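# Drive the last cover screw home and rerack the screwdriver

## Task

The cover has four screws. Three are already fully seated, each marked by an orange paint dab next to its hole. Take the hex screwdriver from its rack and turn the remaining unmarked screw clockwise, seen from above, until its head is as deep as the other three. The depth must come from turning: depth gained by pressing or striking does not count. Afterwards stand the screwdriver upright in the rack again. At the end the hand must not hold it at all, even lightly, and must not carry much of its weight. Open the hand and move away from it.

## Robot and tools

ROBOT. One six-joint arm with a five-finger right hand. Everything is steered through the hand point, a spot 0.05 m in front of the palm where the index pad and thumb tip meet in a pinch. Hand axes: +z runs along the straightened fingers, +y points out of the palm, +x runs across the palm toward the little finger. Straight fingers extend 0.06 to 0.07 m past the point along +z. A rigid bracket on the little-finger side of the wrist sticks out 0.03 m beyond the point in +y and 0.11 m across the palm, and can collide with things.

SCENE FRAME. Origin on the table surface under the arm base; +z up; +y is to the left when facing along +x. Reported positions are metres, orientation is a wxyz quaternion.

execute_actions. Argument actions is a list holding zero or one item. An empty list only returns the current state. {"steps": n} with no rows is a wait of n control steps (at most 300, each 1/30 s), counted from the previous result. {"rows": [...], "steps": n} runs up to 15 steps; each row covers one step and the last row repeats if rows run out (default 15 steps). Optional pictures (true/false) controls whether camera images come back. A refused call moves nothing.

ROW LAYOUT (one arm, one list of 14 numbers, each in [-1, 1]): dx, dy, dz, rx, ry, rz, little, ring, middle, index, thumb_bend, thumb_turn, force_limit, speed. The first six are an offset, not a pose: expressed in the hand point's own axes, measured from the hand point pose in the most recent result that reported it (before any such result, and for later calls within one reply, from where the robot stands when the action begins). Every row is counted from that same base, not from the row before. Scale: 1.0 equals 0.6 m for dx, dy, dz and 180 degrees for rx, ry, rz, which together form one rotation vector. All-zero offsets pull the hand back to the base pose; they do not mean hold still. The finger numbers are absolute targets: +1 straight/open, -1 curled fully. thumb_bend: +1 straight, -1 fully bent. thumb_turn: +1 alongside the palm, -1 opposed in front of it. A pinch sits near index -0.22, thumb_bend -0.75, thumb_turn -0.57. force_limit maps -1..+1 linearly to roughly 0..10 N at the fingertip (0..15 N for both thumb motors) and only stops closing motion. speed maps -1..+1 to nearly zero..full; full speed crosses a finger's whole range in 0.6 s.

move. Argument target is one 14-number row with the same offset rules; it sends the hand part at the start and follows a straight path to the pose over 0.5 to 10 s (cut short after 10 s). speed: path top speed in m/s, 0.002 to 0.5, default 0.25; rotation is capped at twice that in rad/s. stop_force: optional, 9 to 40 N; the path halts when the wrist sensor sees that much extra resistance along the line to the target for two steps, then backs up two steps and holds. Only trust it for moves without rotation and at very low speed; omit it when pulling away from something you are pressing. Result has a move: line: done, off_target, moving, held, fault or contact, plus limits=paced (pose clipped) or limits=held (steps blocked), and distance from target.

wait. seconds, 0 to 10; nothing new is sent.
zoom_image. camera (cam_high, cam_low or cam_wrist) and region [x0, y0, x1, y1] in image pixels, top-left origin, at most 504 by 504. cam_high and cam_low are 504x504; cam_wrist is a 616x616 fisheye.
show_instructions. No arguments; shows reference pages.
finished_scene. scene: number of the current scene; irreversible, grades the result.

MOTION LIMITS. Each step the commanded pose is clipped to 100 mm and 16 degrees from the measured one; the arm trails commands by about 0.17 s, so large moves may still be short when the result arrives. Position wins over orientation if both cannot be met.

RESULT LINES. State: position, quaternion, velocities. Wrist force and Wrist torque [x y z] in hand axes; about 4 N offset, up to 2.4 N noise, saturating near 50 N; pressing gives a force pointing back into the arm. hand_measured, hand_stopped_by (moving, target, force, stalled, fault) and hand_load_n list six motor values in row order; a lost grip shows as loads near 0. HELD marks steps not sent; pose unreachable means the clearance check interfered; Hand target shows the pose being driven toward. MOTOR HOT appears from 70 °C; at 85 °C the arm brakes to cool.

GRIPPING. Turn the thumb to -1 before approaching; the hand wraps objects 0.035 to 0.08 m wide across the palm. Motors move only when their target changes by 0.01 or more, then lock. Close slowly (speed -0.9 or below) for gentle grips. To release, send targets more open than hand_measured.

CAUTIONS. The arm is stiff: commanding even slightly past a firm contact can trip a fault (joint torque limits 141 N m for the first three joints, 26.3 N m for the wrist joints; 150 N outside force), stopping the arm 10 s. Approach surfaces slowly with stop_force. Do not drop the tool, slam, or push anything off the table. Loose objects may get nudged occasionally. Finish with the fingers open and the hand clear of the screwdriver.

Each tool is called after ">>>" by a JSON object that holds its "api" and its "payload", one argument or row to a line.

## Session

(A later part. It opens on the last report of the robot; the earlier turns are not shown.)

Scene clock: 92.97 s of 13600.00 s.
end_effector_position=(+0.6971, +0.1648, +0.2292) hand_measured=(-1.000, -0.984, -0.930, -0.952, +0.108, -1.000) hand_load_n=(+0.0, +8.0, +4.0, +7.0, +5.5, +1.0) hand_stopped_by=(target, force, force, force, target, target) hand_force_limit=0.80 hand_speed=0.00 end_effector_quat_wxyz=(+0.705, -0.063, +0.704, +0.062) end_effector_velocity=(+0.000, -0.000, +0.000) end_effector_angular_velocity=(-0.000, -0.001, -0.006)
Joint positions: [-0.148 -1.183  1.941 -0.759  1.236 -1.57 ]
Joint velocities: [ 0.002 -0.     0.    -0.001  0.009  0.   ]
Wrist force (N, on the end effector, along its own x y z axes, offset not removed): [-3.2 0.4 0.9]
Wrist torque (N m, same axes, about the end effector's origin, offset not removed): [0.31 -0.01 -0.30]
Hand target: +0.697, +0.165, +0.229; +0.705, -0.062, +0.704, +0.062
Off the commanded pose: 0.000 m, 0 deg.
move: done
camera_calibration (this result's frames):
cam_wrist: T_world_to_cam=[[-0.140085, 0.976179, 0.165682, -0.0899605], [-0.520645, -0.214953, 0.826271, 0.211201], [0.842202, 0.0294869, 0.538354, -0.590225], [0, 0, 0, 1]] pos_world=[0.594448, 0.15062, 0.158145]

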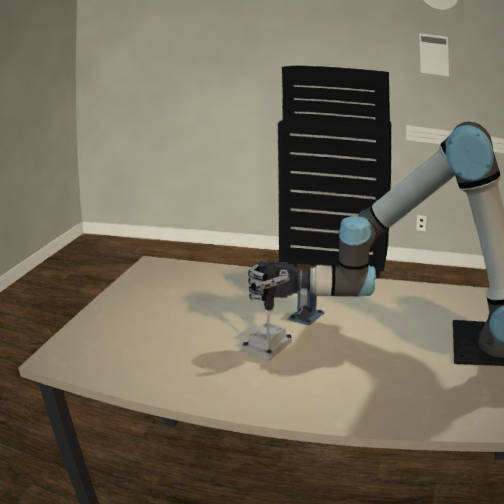

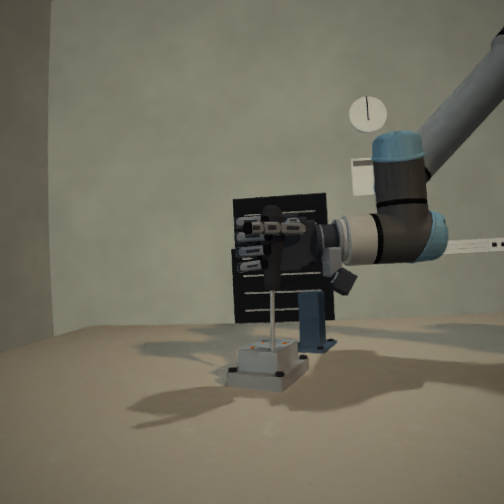

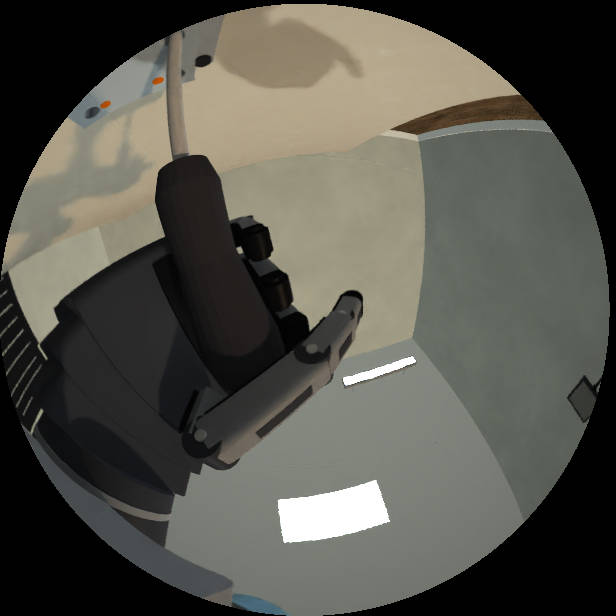

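>>> {"api": "move", "payload": {
  "target": [0.0006,-0.0113,0.0065,0.0556,0,0,-1,-1,-1,-1,0.1,-1,0.8,0],
  "speed": 0.02
}}

>>> {"api": "move", "payload": {
  "target": [0.0002,-0.0118,0.006,0.0556,0,0,-1,-1,-1,-1,0.1,-1,0.8,0],
  "speed": 0.02
}}

>>> {"api": "zoom_image", "payload": {
  "camera": "cam_low",
  "region": [245,290,305,365]
}}

Scene clock: 98.40 s of 13600.00 s.
end_effector_position=(+0.7022, +0.1588, +0.2289) hand_measured=(-1.000, -0.984, -0.930, -0.952, +0.108, -1.000) hand_load_n=(+0.0, +7.5, +4.0, +7.0, +5.5, +1.0) hand_stopped_by=(target, force, force, force, target, target) hand_force_limit=0.80 hand_speed=0.00 end_effector_quat_wxyz=(+0.707, -0.001, +0.707, +0.001) end_effector_velocity=(+0.000, -0.001, +0.000) end_effector_angular_velocity=(+0.000, -0.001, -0.011)
Joint positions: [-0.07  -1.188  1.949 -0.763  1.487 -1.57 ]
Joint velocities: [ 0.004  0.    -0.    -0.001  0.015  0.   ]
Wrist force (N, on the end effector, along its own x y z axes, offset not removed): [-13.6 0.1 1.2]
Wrist torque (N m, same axes, about the end effector's origin, offset not removed): [0.17 0.63 -0.62]
Hand target: +0.702, +0.159, +0.229; +0.707, -0.001, +0.707, +0.001
Off the commanded pose: 0.000 m, 0 deg.
move: done
camera_calibration (this result's frames):
cam_wrist: T_world_to_cam=[[0.0302268, 0.985683, 0.165878, -0.204567], [-0.550204, -0.122141, 0.826049, 0.21887], [0.834483, -0.116236, 0.538635, -0.565612], [0, 0, 0, 1]] pos_world=[0.5986, 0.162627, 0.157794]

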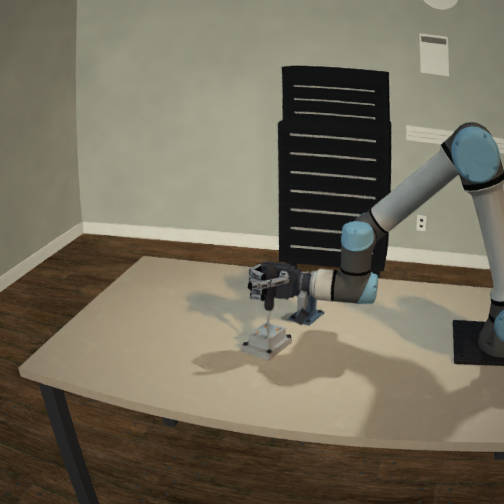

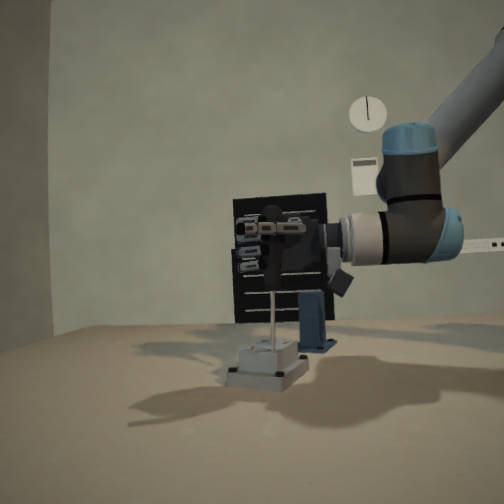

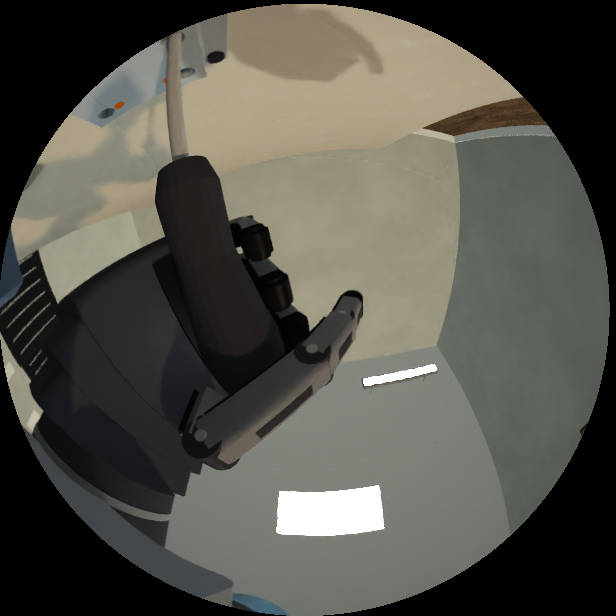

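Scene clock: 103.00 s of 13600.00 s.
end_effector_position=(+0.7058, +0.1518, +0.2288) hand_measured=(-1.000, -0.984, -0.930, -0.952, +0.108, -1.000) hand_load_n=(+0.0, +8.0, +4.0, +7.0, +5.5, +0.5) hand_stopped_by=(target, force, force, force, target, target) hand_force_limit=0.80 hand_speed=0.00 end_effector_quat_wxyz=(+0.705, +0.060, +0.704, -0.060) end_effector_velocity=(+0.000, +0.000, -0.000) end_effector_angular_velocity=(+0.000, +0.000, -0.010)
Joint positions: [ 0.013 -1.176  1.931 -0.757  1.743 -1.57 ]
Joint velocities: [ 0.006  0.002 -0.002  0.     0.016  0.   ]
Wrist force (N, on the end effector, along its own x y z axes, offset not removed): [-11.5 0.7 1.4]
Wrist torque (N m, same axes, about the end effector's origin, offset not removed): [0.34 0.06 -0.50]
Hand target: +0.706, +0.152, +0.229; +0.705, +0.060, +0.704, -0.061
Off the commanded pose: 0.000 m, 0 deg.
move: done
camera_calibration (this result's frames):
cam_wrist: T_world_to_cam=[[0.199652, 0.965679, 0.166141, -0.314367], [-0.563216, -0.0256513, 0.825911, 0.214658], [0.801827, -0.258468, 0.538765, -0.524788], [0, 0, 0, 1]] pos_world=[0.604452, 0.173443, 0.157679]

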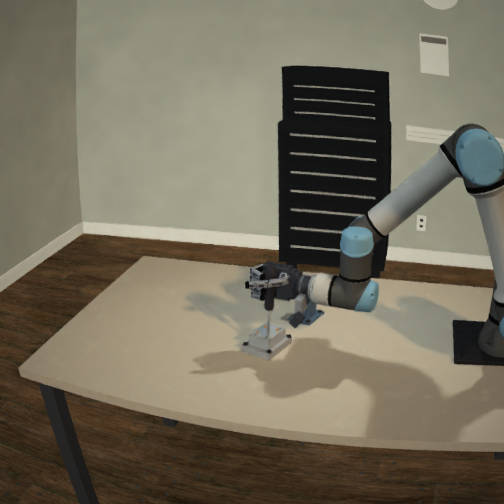

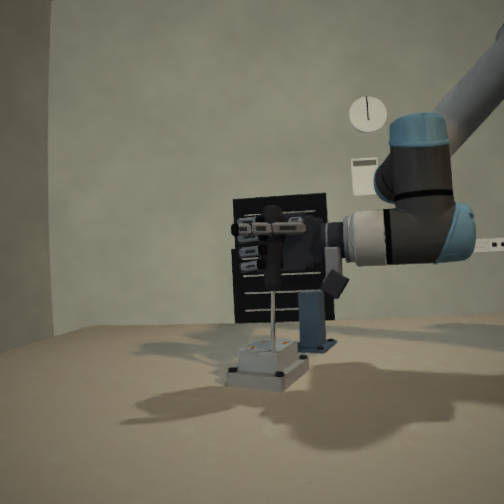

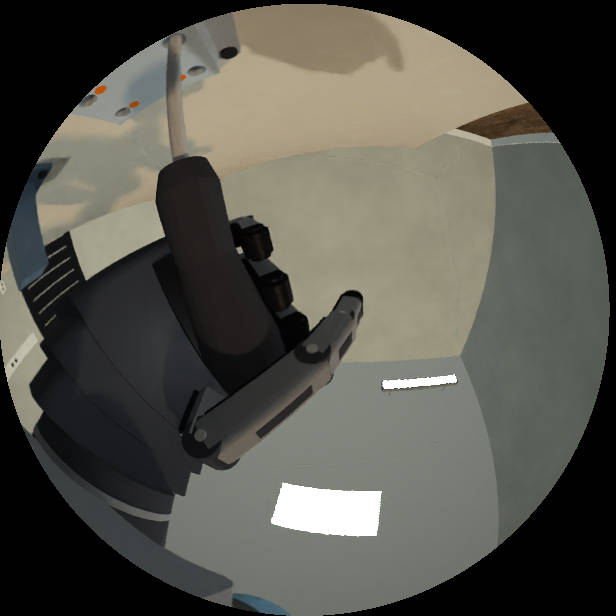

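Region (245, 290, 305, 365) of cam_low's 504x504 image, scaled by 6.720, with more detail than that image has; it fills the left 403 columns of this view, and the rest is white.

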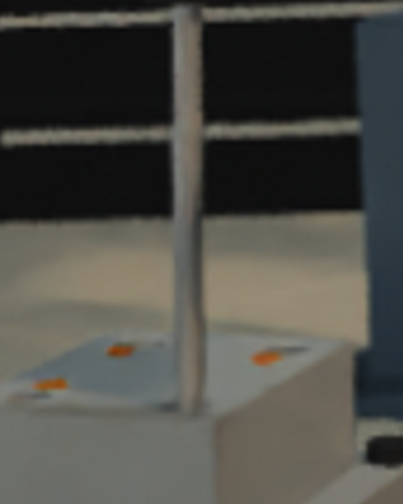

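>>> {"api": "move", "payload": {
  "target": [0,-0.0122,0.0058,0.0556,0,0,-1,-1,-1,-1,0.1,-1,0.8,0],
  "speed": 0.02
}}

>>> {"api": "move", "payload": {
  "target": [0,-0.0122,0.0058,0.0556,0,0,-1,-1,-1,-1,0.1,-1,0.8,0],
  "speed": 0.02
}}

>>> {"api": "zoom_image", "payload": {
  "camera": "cam_low",
  "region": [245,290,305,365]
}}

>>> {"api": "zoom_image", "payload": {
  "camera": "cam_high",
  "region": [245,300,290,350]
}}

Scene clock: 109.07 s of 13600.00 s.
end_effector_position=(+0.7080, +0.1441, +0.2288) hand_measured=(-1.000, -0.984, -0.930, -0.952, +0.110, -1.000) hand_load_n=(+0.0, +8.5, +4.0, +6.5, +6.0, +0.0) hand_stopped_by=(target, force, force, force, target, target) hand_force_limit=0.80 hand_speed=0.00 end_effector_quat_wxyz=(+0.697, +0.121, +0.696, -0.121) end_effector_velocity=(-0.000, -0.001, -0.000) end_effector_angular_velocity=(+0.000, +0.000, -0.011)
Joint positions: [ 0.093 -1.148  1.886 -0.74   1.997 -1.57 ]
Joint velocities: [ 0.005  0.002 -0.003  0.001  0.016  0.   ]
Wrist force (N, on the end effector, along its own x y z axes, offset not removed): [-10.0 0.7 2.8]
Wrist torque (N m, same axes, about the end effector's origin, offset not removed): [0.29 -0.06 -0.53]
Hand target: +0.708, +0.144, +0.229; +0.697, +0.121, +0.696, -0.121
Off the commanded pose: 0.000 m, 0 deg.
move: done
camera_calibration (this result's frames):
cam_wrist: T_world_to_cam=[[0.363096, 0.916769, 0.166421, -0.416079], [-0.559384, 0.0716412, 0.825807, 0.198985], [0.745151, -0.392941, 0.538839, -0.469073], [0, 0, 0, 1]] pos_world=[0.611916, 0.182874, 0.157676]

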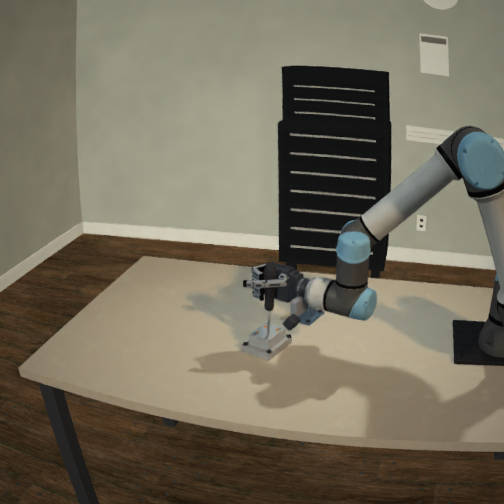

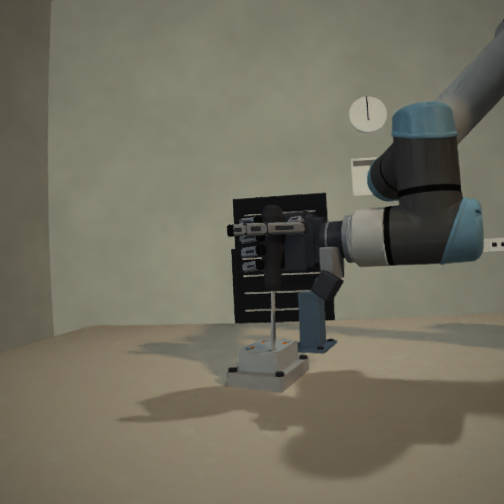

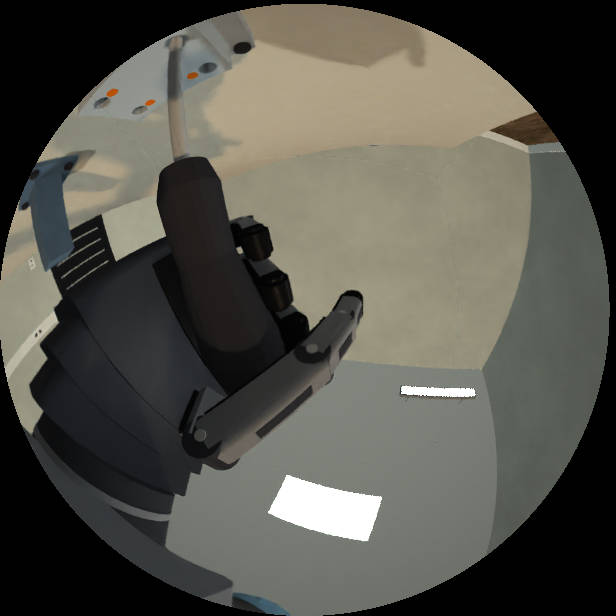

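Scene clock: 113.67 s of 13600.00 s.
end_effector_position=(+0.7088, +0.1361, +0.2288) hand_measured=(-1.000, -0.984, -0.930, -0.952, +0.110, -1.000) hand_load_n=(+0.0, +9.0, +4.0, +6.0, +6.0, -0.5) hand_stopped_by=(target, force, force, force, target, target) hand_force_limit=0.80 hand_speed=0.00 end_effector_quat_wxyz=(+0.684, +0.181, +0.683, -0.181) end_effector_velocity=(+0.000, -0.001, -0.000) end_effector_angular_velocity=(+0.000, +0.000, -0.011)
Joint positions: [ 0.165 -1.105  1.817 -0.714  2.242 -1.57 ]
Joint velocities: [ 0.003  0.003 -0.005  0.002  0.014  0.   ]
Wrist force (N, on the end effector, along its own x y z axes, offset not removed): [-5.8 -0.3 3.8]
Wrist torque (N m, same axes, about the end effector's origin, offset not removed): [0.09 -0.44 -0.43]
Hand target: +0.709, +0.136, +0.229; +0.684, +0.181, +0.683, -0.181
Off the commanded pose: 0.000 m, 0 deg.
move: done
camera_calibration (this result's frames):
cam_wrist: T_world_to_cam=[[0.515664, 0.840419, 0.166693, -0.506866], [-0.538821, 0.166828, 0.825736, 0.172514], [0.666155, -0.515621, 0.538862, -0.400149], [0, 0, 0, 1]] pos_world=[0.620888, 0.190875, 0.157665]

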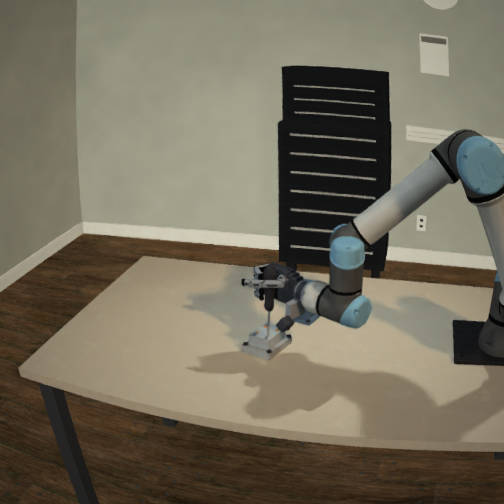

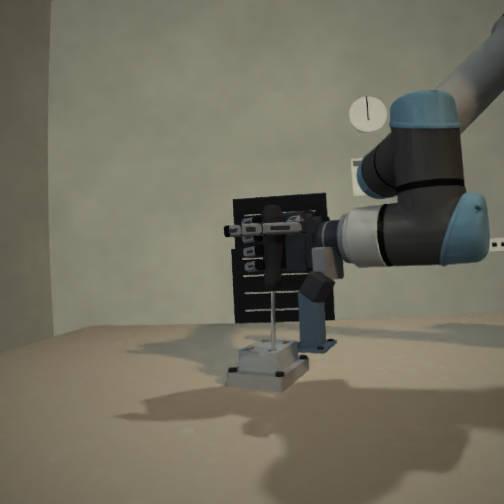

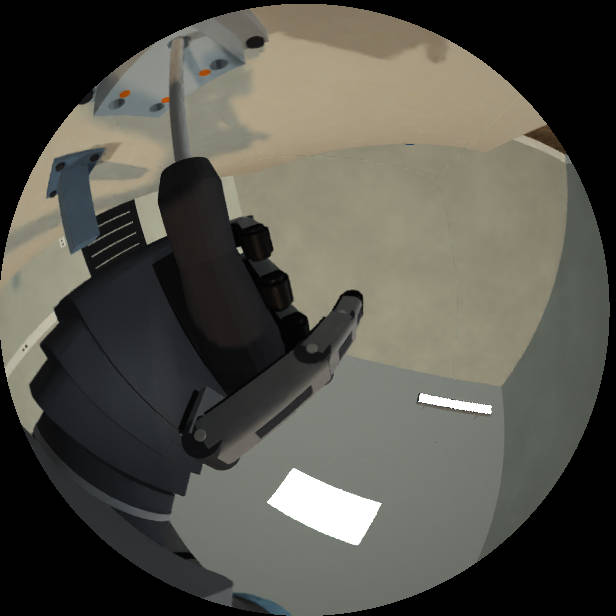

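Region (245, 290, 305, 365) of cam_low's 504x504 image, scaled by 6.720, with more detail than that image has; it fills the left 403 columns of this view, and the rest is white.

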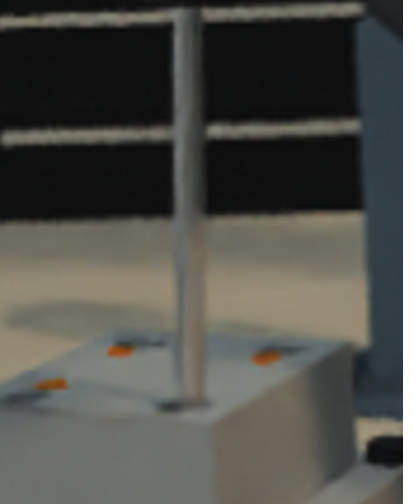

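Region (245, 300, 290, 350) of cam_high's 504x504 image, scaled by 10.080, with more detail than that image has; it fills the left 454 columns of this view, and the rest is white.

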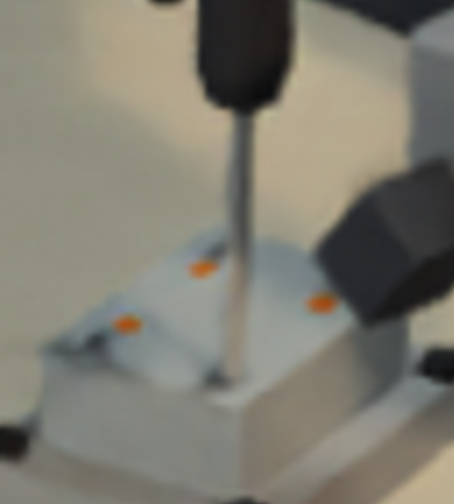

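>>> {"api": "move", "payload": {
  "target": [-0.0003,0.0008,0.0014,0,0,0,-1,-1,-1,-1,0.1,-1,0.8,0],
  "speed": 0.004
}}

>>> {"api": "move", "payload": {
  "target": [0.012,0,0,0,0,0,-1,-1,-1,-1,0.1,-1,0.8,0],
  "speed": 0.002,
  "stop_force": 9
}}

>>> {"api": "zoom_image", "payload": {
  "camera": "cam_wrist",
  "region": [120,10,240,100]
}}

Scene clock: 115.77 s of 13600.00 s.
end_effector_position=(+0.7097, +0.1361, +0.2289) hand_measured=(-1.000, -0.984, -0.930, -0.952, +0.110, -1.000) hand_load_n=(+0.0, +8.5, +4.0, +6.5, +6.0, -0.5) hand_stopped_by=(target, force, force, force, target, target) hand_force_limit=0.80 hand_speed=0.00 end_effector_quat_wxyz=(+0.684, +0.181, +0.683, -0.181) end_effector_velocity=(+0.001, -0.000, -0.000) end_effector_angular_velocity=(-0.000, +0.000, +0.001)
Joint positions: [ 0.165 -1.104  1.815 -0.712  2.242 -1.57 ]
Joint velocities: [-0.001  0.    -0.001  0.001 -0.002 -0.   ]
Wrist force (N, on the end effector, along its own x y z axes, offset not removed): [-3.7 -0.3 3.6]
Wrist torque (N m, same axes, about the end effector's origin, offset not removed): [0.13 -0.28 -0.51]
Hand target: +0.710, +0.136, +0.229; +0.684, +0.181, +0.683, -0.181
Off the commanded pose: 0.000 m, 0 deg.
move: done
camera_calibration (this result's frames):
cam_wrist: T_world_to_cam=[[0.515711, 0.840395, 0.166668, -0.5074], [-0.53878, 0.16686, 0.825756, 0.172828], [0.666151, -0.515649, 0.53884, -0.400793], [0, 0, 0, 1]] pos_world=[0.621777, 0.19091, 0.157817]

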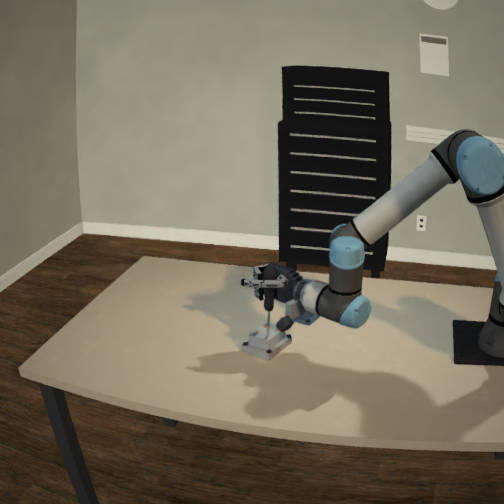

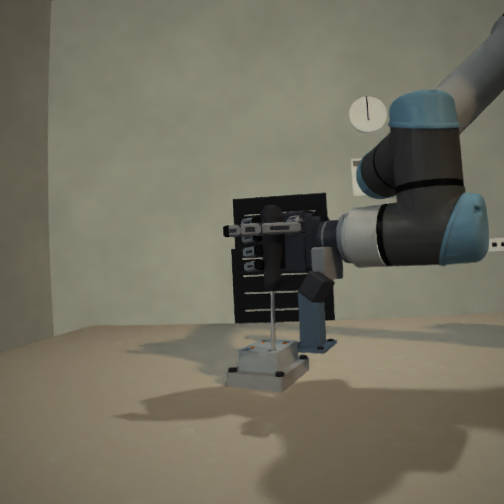

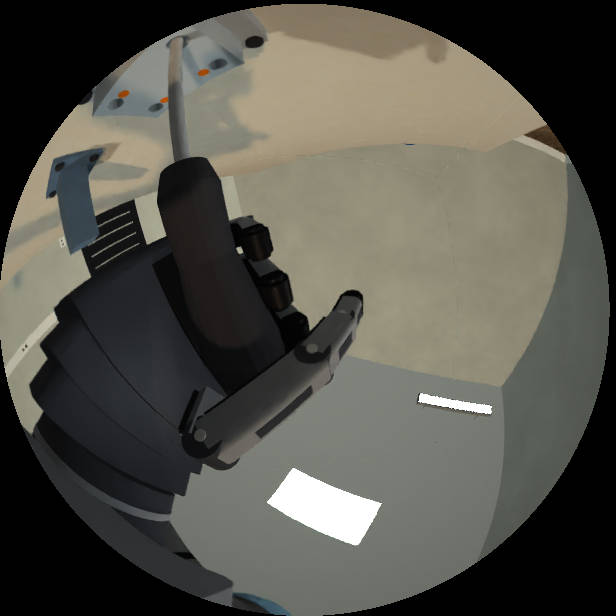

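Scene clock: 116.47 s of 13600.00 s.
end_effector_position=(+0.7099, +0.1362, +0.2285) hand_measured=(-1.000, -0.984, -0.930, -0.952, +0.110, -1.000) hand_load_n=(+0.0, +8.0, +4.0, +7.0, +6.0, +0.5) hand_stopped_by=(target, force, force, force, target, target) hand_force_limit=0.80 hand_speed=0.00 end_effector_quat_wxyz=(+0.684, +0.181, +0.683, -0.181) end_effector_velocity=(+0.000, -0.000, +0.001) end_effector_angular_velocity=(+0.000, -0.001, +0.000)
Joint positions: [ 0.165 -1.103  1.815 -0.714  2.242 -1.57 ]
Joint velocities: [-0.001 -0.001 -0.    -0.    -0.001 -0.   ]
Wrist force (N, on the end effector, along its own x y z axes, offset not removed): [-16.3 1.5 3.2]
Wrist torque (N m, same axes, about the end effector's origin, offset not removed): [0.30 0.36 -0.73]
Hand target: +0.710, +0.136, +0.229; +0.684, +0.181, +0.683, -0.181
Off the commanded pose: 0.007 m, 0 deg.
move: contact
camera_calibration (this result's frames):
cam_wrist: T_world_to_cam=[[0.515607, 0.840389, 0.167022, -0.507406], [-0.539235, 0.166781, 0.825475, 0.173672], [0.665864, -0.515685, 0.539161, -0.400491], [0, 0, 0, 1]] pos_world=[0.621945, 0.190925, 0.157315]

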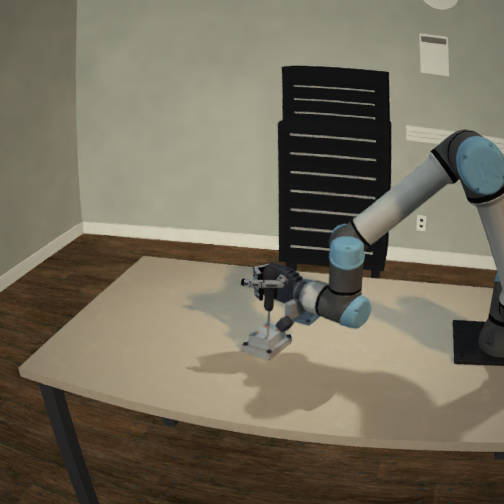

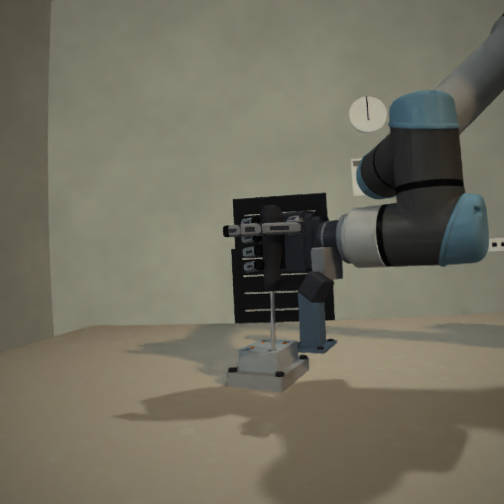

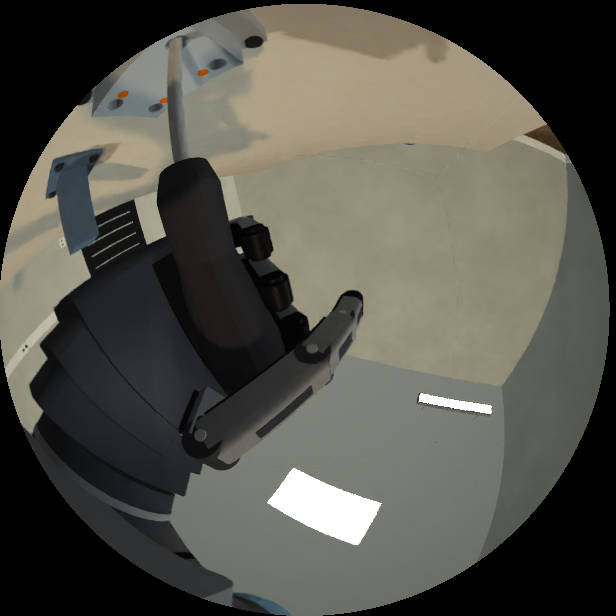

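Region (120, 10, 240, 100) of cam_wrist's 616x616 image, scaled by 4.200, with more detail than that image has; it fills the top 378 rows of this view, and the rest is white.

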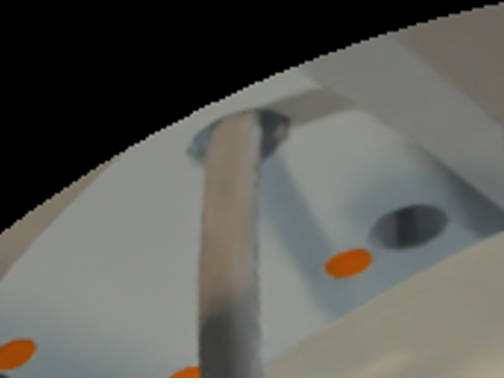

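>>> {"api": "execute_actions", "payload": {
  "actions": [
    {"rows":[[-0.0005,0,0,0,0,0,-0.7,-0.7,-0.65,-0.65,0.5,-1,0.8,0.5]],"steps":12}
  ],
  "pictures": false
}}

>>> {"api": "move", "payload": {
  "target": [0,0.0228,-0.0241,-0.1389,0,0,-0.7,-0.7,-0.65,-0.65,0.5,-1,0.8,0.5],
  "speed": 0.2
}}

>>> {"api": "move", "payload": {
  "target": [0,0.0228,-0.0241,-0.1389,0,0,-0.7,-0.7,-0.65,-0.65,0.5,-1,0.8,0.5],
  "speed": 0.2
}}

>>> {"api": "execute_actions", "payload": {
  "actions": [
    {"rows":[[0,0,0,0,0,0,-1,-1,-1,-1,0.1,-1,0.8,0]],"steps":15}
  ]
}}

Scene clock: 119.23 s of 13600.00 s.
end_effector_position=(+0.7099, +0.1362, +0.2287) hand_measured=(-0.700, -0.700, -0.650, -0.650, +0.500, -1.000) hand_load_n=(+0.0, +0.0, +0.0, +0.0, +0.0, +0.0) hand_stopped_by=(target, target, target, target, moving, target) hand_force_limit=0.80 hand_speed=0.50 end_effector_quat_wxyz=(+0.684, +0.181, +0.683, -0.181) end_effector_velocity=(+0.000, -0.001, +0.001) end_effector_angular_velocity=(+0.000, -0.001, -0.003)
Joint positions: [ 0.165 -1.103  1.815 -0.713  2.242 -1.57 ]
Joint velocities: [-0.001 -0.    -0.    -0.001  0.002  0.   ]
Wrist force (N, on the end effector, along its own x y z axes, offset not removed): [0.0 2.7 1.2]
Wrist torque (N m, same axes, about the end effector's origin, offset not removed): [0.41 -0.06 0.10]
Hand target: +0.710, +0.136, +0.229; +0.684, +0.181, +0.683, -0.181
Off the commanded pose: 0.000 m, 0 deg.
Steps of this call (steps 1 to 71: nothing new was sent; steps 72 to 83: all 12 steps of this action). Readings (end_effector_position | what the end effector reports):
72: (+0.7099, +0.1362, +0.2286) | hand_measured=(-1.000, -0.984, -0.930, -0.952, +0.110, -1.000) hand_load_n=(+0.0, +8.0, +4.0, +6.5, +6.0, +0.5) hand_stopped_by=(moving, moving, moving, moving, moving, target) hand_force_limit=0.80 hand_speed=0.50
73: (+0.7099, +0.1362, +0.2287) | hand_measured=(-1.000, -0.984, -0.930, -0.952, +0.110, -1.000) hand_load_n=(+0.0, +8.0, +4.0, +6.5, +6.0, +0.5) hand_stopped_by=(moving, moving, moving, moving, moving, target) hand_force_limit=0.80 hand_speed=0.50
75: (+0.7099, +0.1362, +0.2287) | hand_measured=(-0.926, -0.910, -0.858, -0.878, +0.156, -1.000) hand_load_n=(+0.0, +0.0, -5.5, +0.0, +3.5, +1.5) hand_stopped_by=(moving, moving, moving, moving, moving, target) hand_force_limit=0.80 hand_speed=0.50
79: (+0.7099, +0.1362, +0.2287) | hand_measured=(-0.700, -0.700, -0.650, -0.650, +0.364, -1.000) hand_load_n=(+0.0, +0.0, +0.0, +0.0, +0.0, +0.0) hand_stopped_by=(moving, moving, moving, moving, moving, target) hand_force_limit=0.80 hand_speed=0.50
83: the state above

Scene clock: 121.10 s of 13600.00 s.
end_effector_position=(+0.7039, +0.1551, +0.2287) hand_measured=(-0.700, -0.700, -0.650, -0.650, +0.500, -1.000) hand_load_n=(+0.0, +0.0, +0.0, +0.0, +0.0, +0.0) hand_stopped_by=(target, target, target, target, target, target) hand_force_limit=0.80 hand_speed=0.50 end_effector_quat_wxyz=(+0.707, +0.029, +0.706, -0.029) end_effector_velocity=(+0.000, +0.001, +0.000) end_effector_angular_velocity=(-0.000, -0.001, +0.017)
Joint positions: [-0.03  -1.185  1.945 -0.763  1.613 -1.57 ]
Joint velocities: [-0.008  0.    -0.    -0.001 -0.025 -0.   ]
Wrist force (N, on the end effector, along its own x y z axes, offset not removed): [0.4 2.4 1.7]
Wrist torque (N m, same axes, about the end effector's origin, offset not removed): [0.36 -0.20 0.08]
Hand target: +0.704, +0.155, +0.229; +0.707, +0.028, +0.706, -0.028
Off the commanded pose: 0.000 m, 0 deg.
move: done
camera_calibration (this result's frames):
cam_wrist: T_world_to_cam=[[0.11435, 0.979451, 0.166131, -0.259202], [-0.559115, -0.074778, 0.825711, 0.218494], [0.821167, -0.187306, 0.539075, -0.547139], [0, 0, 0, 1]] pos_world=[0.601095, 0.167732, 0.157598]

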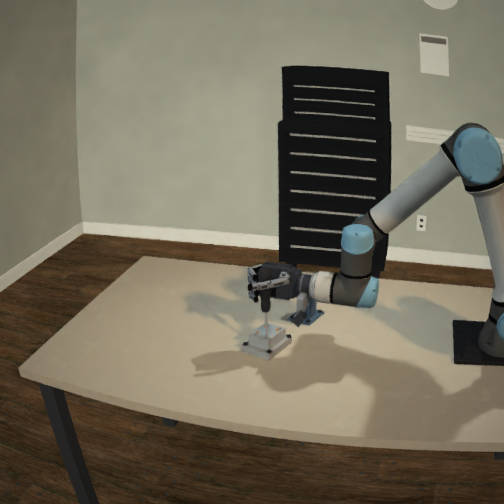

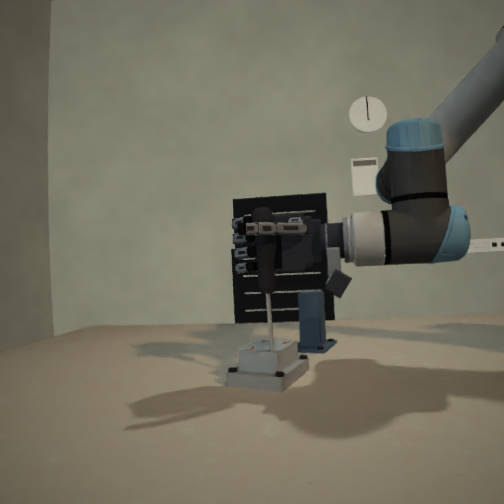

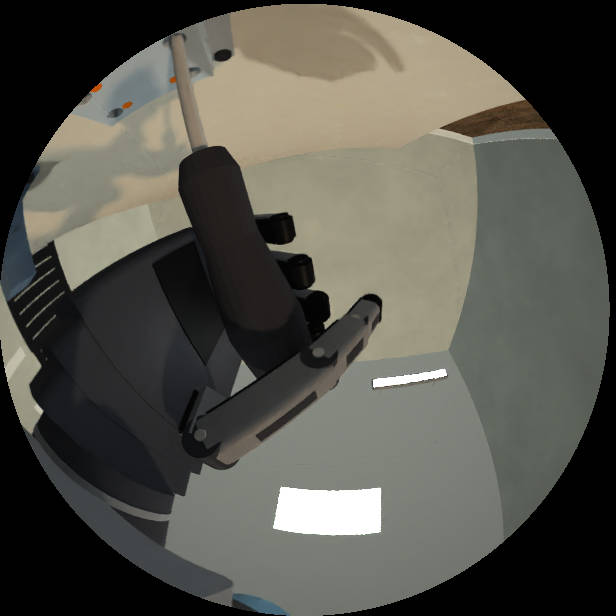

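Scene clock: 122.73 s of 13600.00 s.
end_effector_position=(+0.6905, +0.1697, +0.2286) hand_measured=(-0.700, -0.700, -0.650, -0.650, +0.500, -1.000) hand_load_n=(+0.0, +0.0, +0.0, +0.0, +0.0, +0.0) hand_stopped_by=(target, target, target, target, target, target) hand_force_limit=0.80 hand_speed=0.50 end_effector_quat_wxyz=(+0.697, -0.124, +0.696, +0.124) end_effector_velocity=(-0.000, +0.001, -0.000) end_effector_angular_velocity=(-0.002, -0.000, +0.018)
Joint positions: [-0.217 -1.16   1.906 -0.749  0.992 -1.569]
Joint velocities: [-0.005  0.004 -0.007  0.004 -0.023 -0.002]
Wrist force (N, on the end effector, along its own x y z axes, offset not removed): [0.8 2.1 1.4]
Wrist torque (N m, same axes, about the end effector's origin, offset not removed): [0.37 -0.17 0.14]
Hand target: +0.691, +0.170, +0.229; +0.696, -0.125, +0.696, +0.124
Off the commanded pose: 0.000 m, 0 deg.
move: done
camera_calibration (this result's frames):
cam_wrist: T_world_to_cam=[[-0.308272, 0.936774, 0.165598, 0.027183], [-0.475469, -0.302498, 0.82609, 0.192984], [0.823952, 0.175924, 0.538659, -0.596853], [0, 0, 0, 1]] pos_world=[0.591916, 0.137914, 0.157577]

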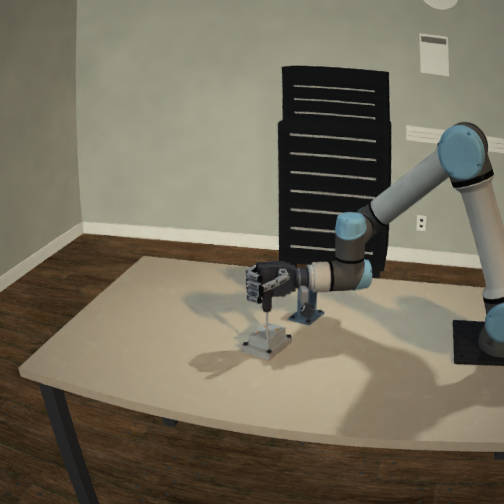

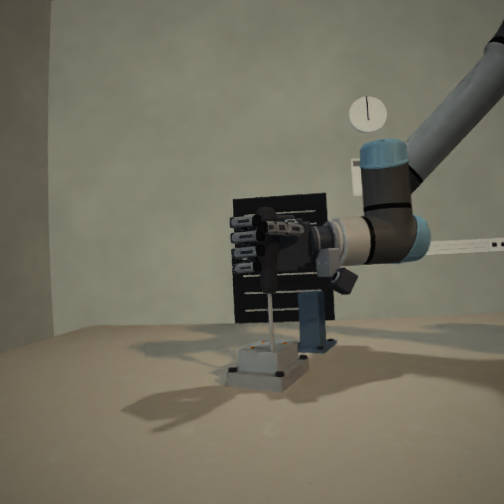

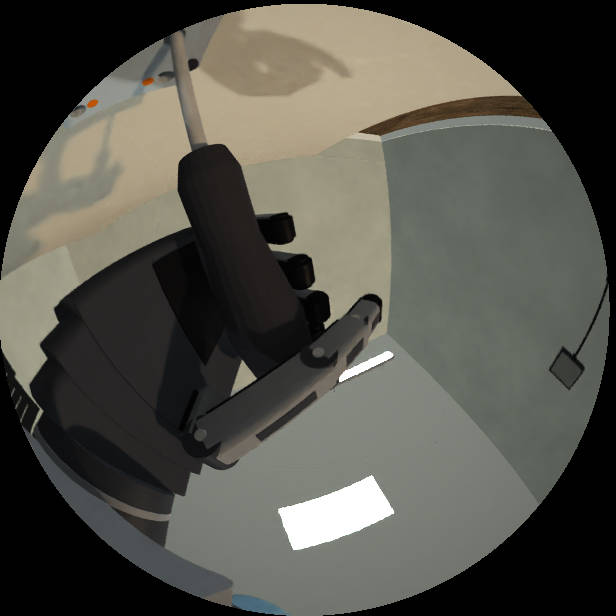

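Scene clock: 123.23 s of 13600.00 s.
end_effector_position=(+0.6906, +0.1696, +0.2287) hand_measured=(-1.000, -0.994, -0.960, -0.974, +0.112, -1.000) hand_load_n=(+0.0, +9.0, +10.0, +9.0, +9.5, +2.0) hand_stopped_by=(target, force, force, force, moving, target) hand_force_limit=0.80 hand_speed=0.00 end_effector_quat_wxyz=(+0.697, -0.124, +0.696, +0.123) end_effector_velocity=(+0.000, -0.001, +0.000) end_effector_angular_velocity=(-0.000, -0.000, -0.002)
Joint positions: [-0.217 -1.16   1.906 -0.749  0.992 -1.569]
Joint velocities: [-0.001 -0.001 -0.001  0.001  0.001  0.   ]
Wrist force (N, on the end effector, along its own x y z axes, offset not removed): [2.7 1.3 3.0]
Wrist torque (N m, same axes, about the end effector's origin, offset not removed): [0.33 -0.75 -0.02]
Hand target: +0.691, +0.170, +0.229; +0.697, -0.124, +0.696, +0.124
Off the commanded pose: 0.000 m, 0 deg.
Steps of this call (steps 1 to 15: all 15 steps of this action). Readings (end_effector_position | what the end effector reports):
1: (+0.6905, +0.1698, +0.2286) | hand_measured=(-0.700, -0.700, -0.650, -0.650, +0.500, -1.000) hand_load_n=(+0.0, +0.0, +0.0, +0.0, +0.0, +0.0) hand_stopped_by=(moving, moving, moving, moving, moving, target) hand_force_limit=0.80 hand_speed=0.00
2: (+0.6905, +0.1698, +0.2286) | hand_measured=(-0.700, -0.700, -0.650, -0.650, +0.500, -1.000) hand_load_n=(+0.0, +0.0, +0.0, +0.0, +0.0, +0.0) hand_stopped_by=(moving, moving, moving, moving, moving, target) hand_force_limit=0.80 hand_speed=0.00
4: (+0.6905, +0.1698, +0.2286) | hand_measured=(-0.750, -0.750, -0.700, -0.700, +0.468, -1.000) hand_load_n=(+0.0, +0.0, +0.0, +0.0, +0.0, +0.0) hand_stopped_by=(moving, moving, moving, moving, moving, target) hand_force_limit=0.80 hand_speed=0.00
8: (+0.6906, +0.1697, +0.2286) | hand_measured=(-0.972, -0.972, -0.922, -0.922, +0.328, -1.000) hand_load_n=(+0.0, +4.5, +0.0, +0.0, +0.0, +0.0) hand_stopped_by=(moving, moving, moving, moving, moving, target) hand_force_limit=0.80 hand_speed=0.00
15: the state above
camera_calibration (this result's frames):
cam_wrist: T_world_to_cam=[[-0.308149, 0.936832, 0.165502, 0.027248], [-0.475549, -0.30236, 0.826094, 0.193008], [0.823952, 0.175856, 0.538681, -0.59691], [0, 0, 0, 1]] pos_world=[0.592006, 0.137801, 0.157592]

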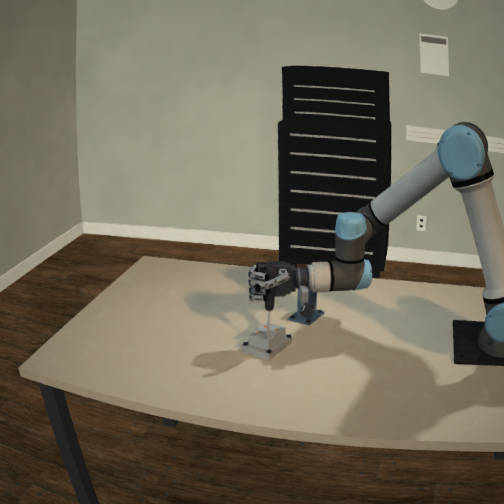

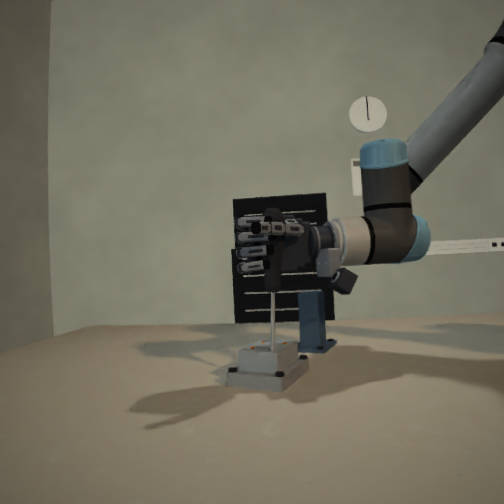

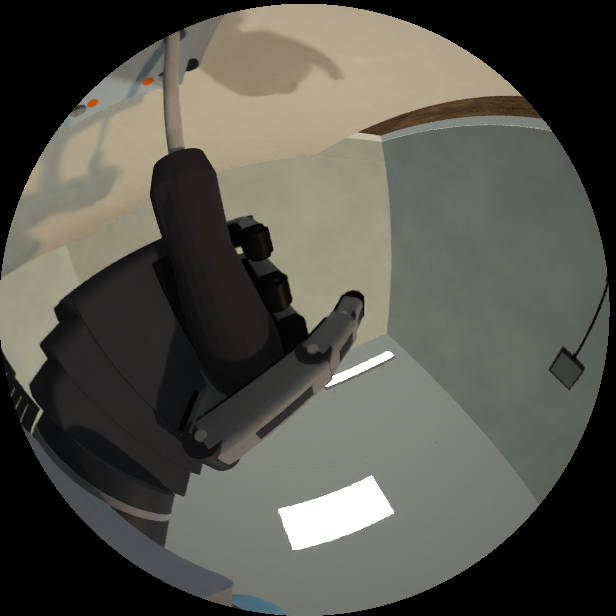

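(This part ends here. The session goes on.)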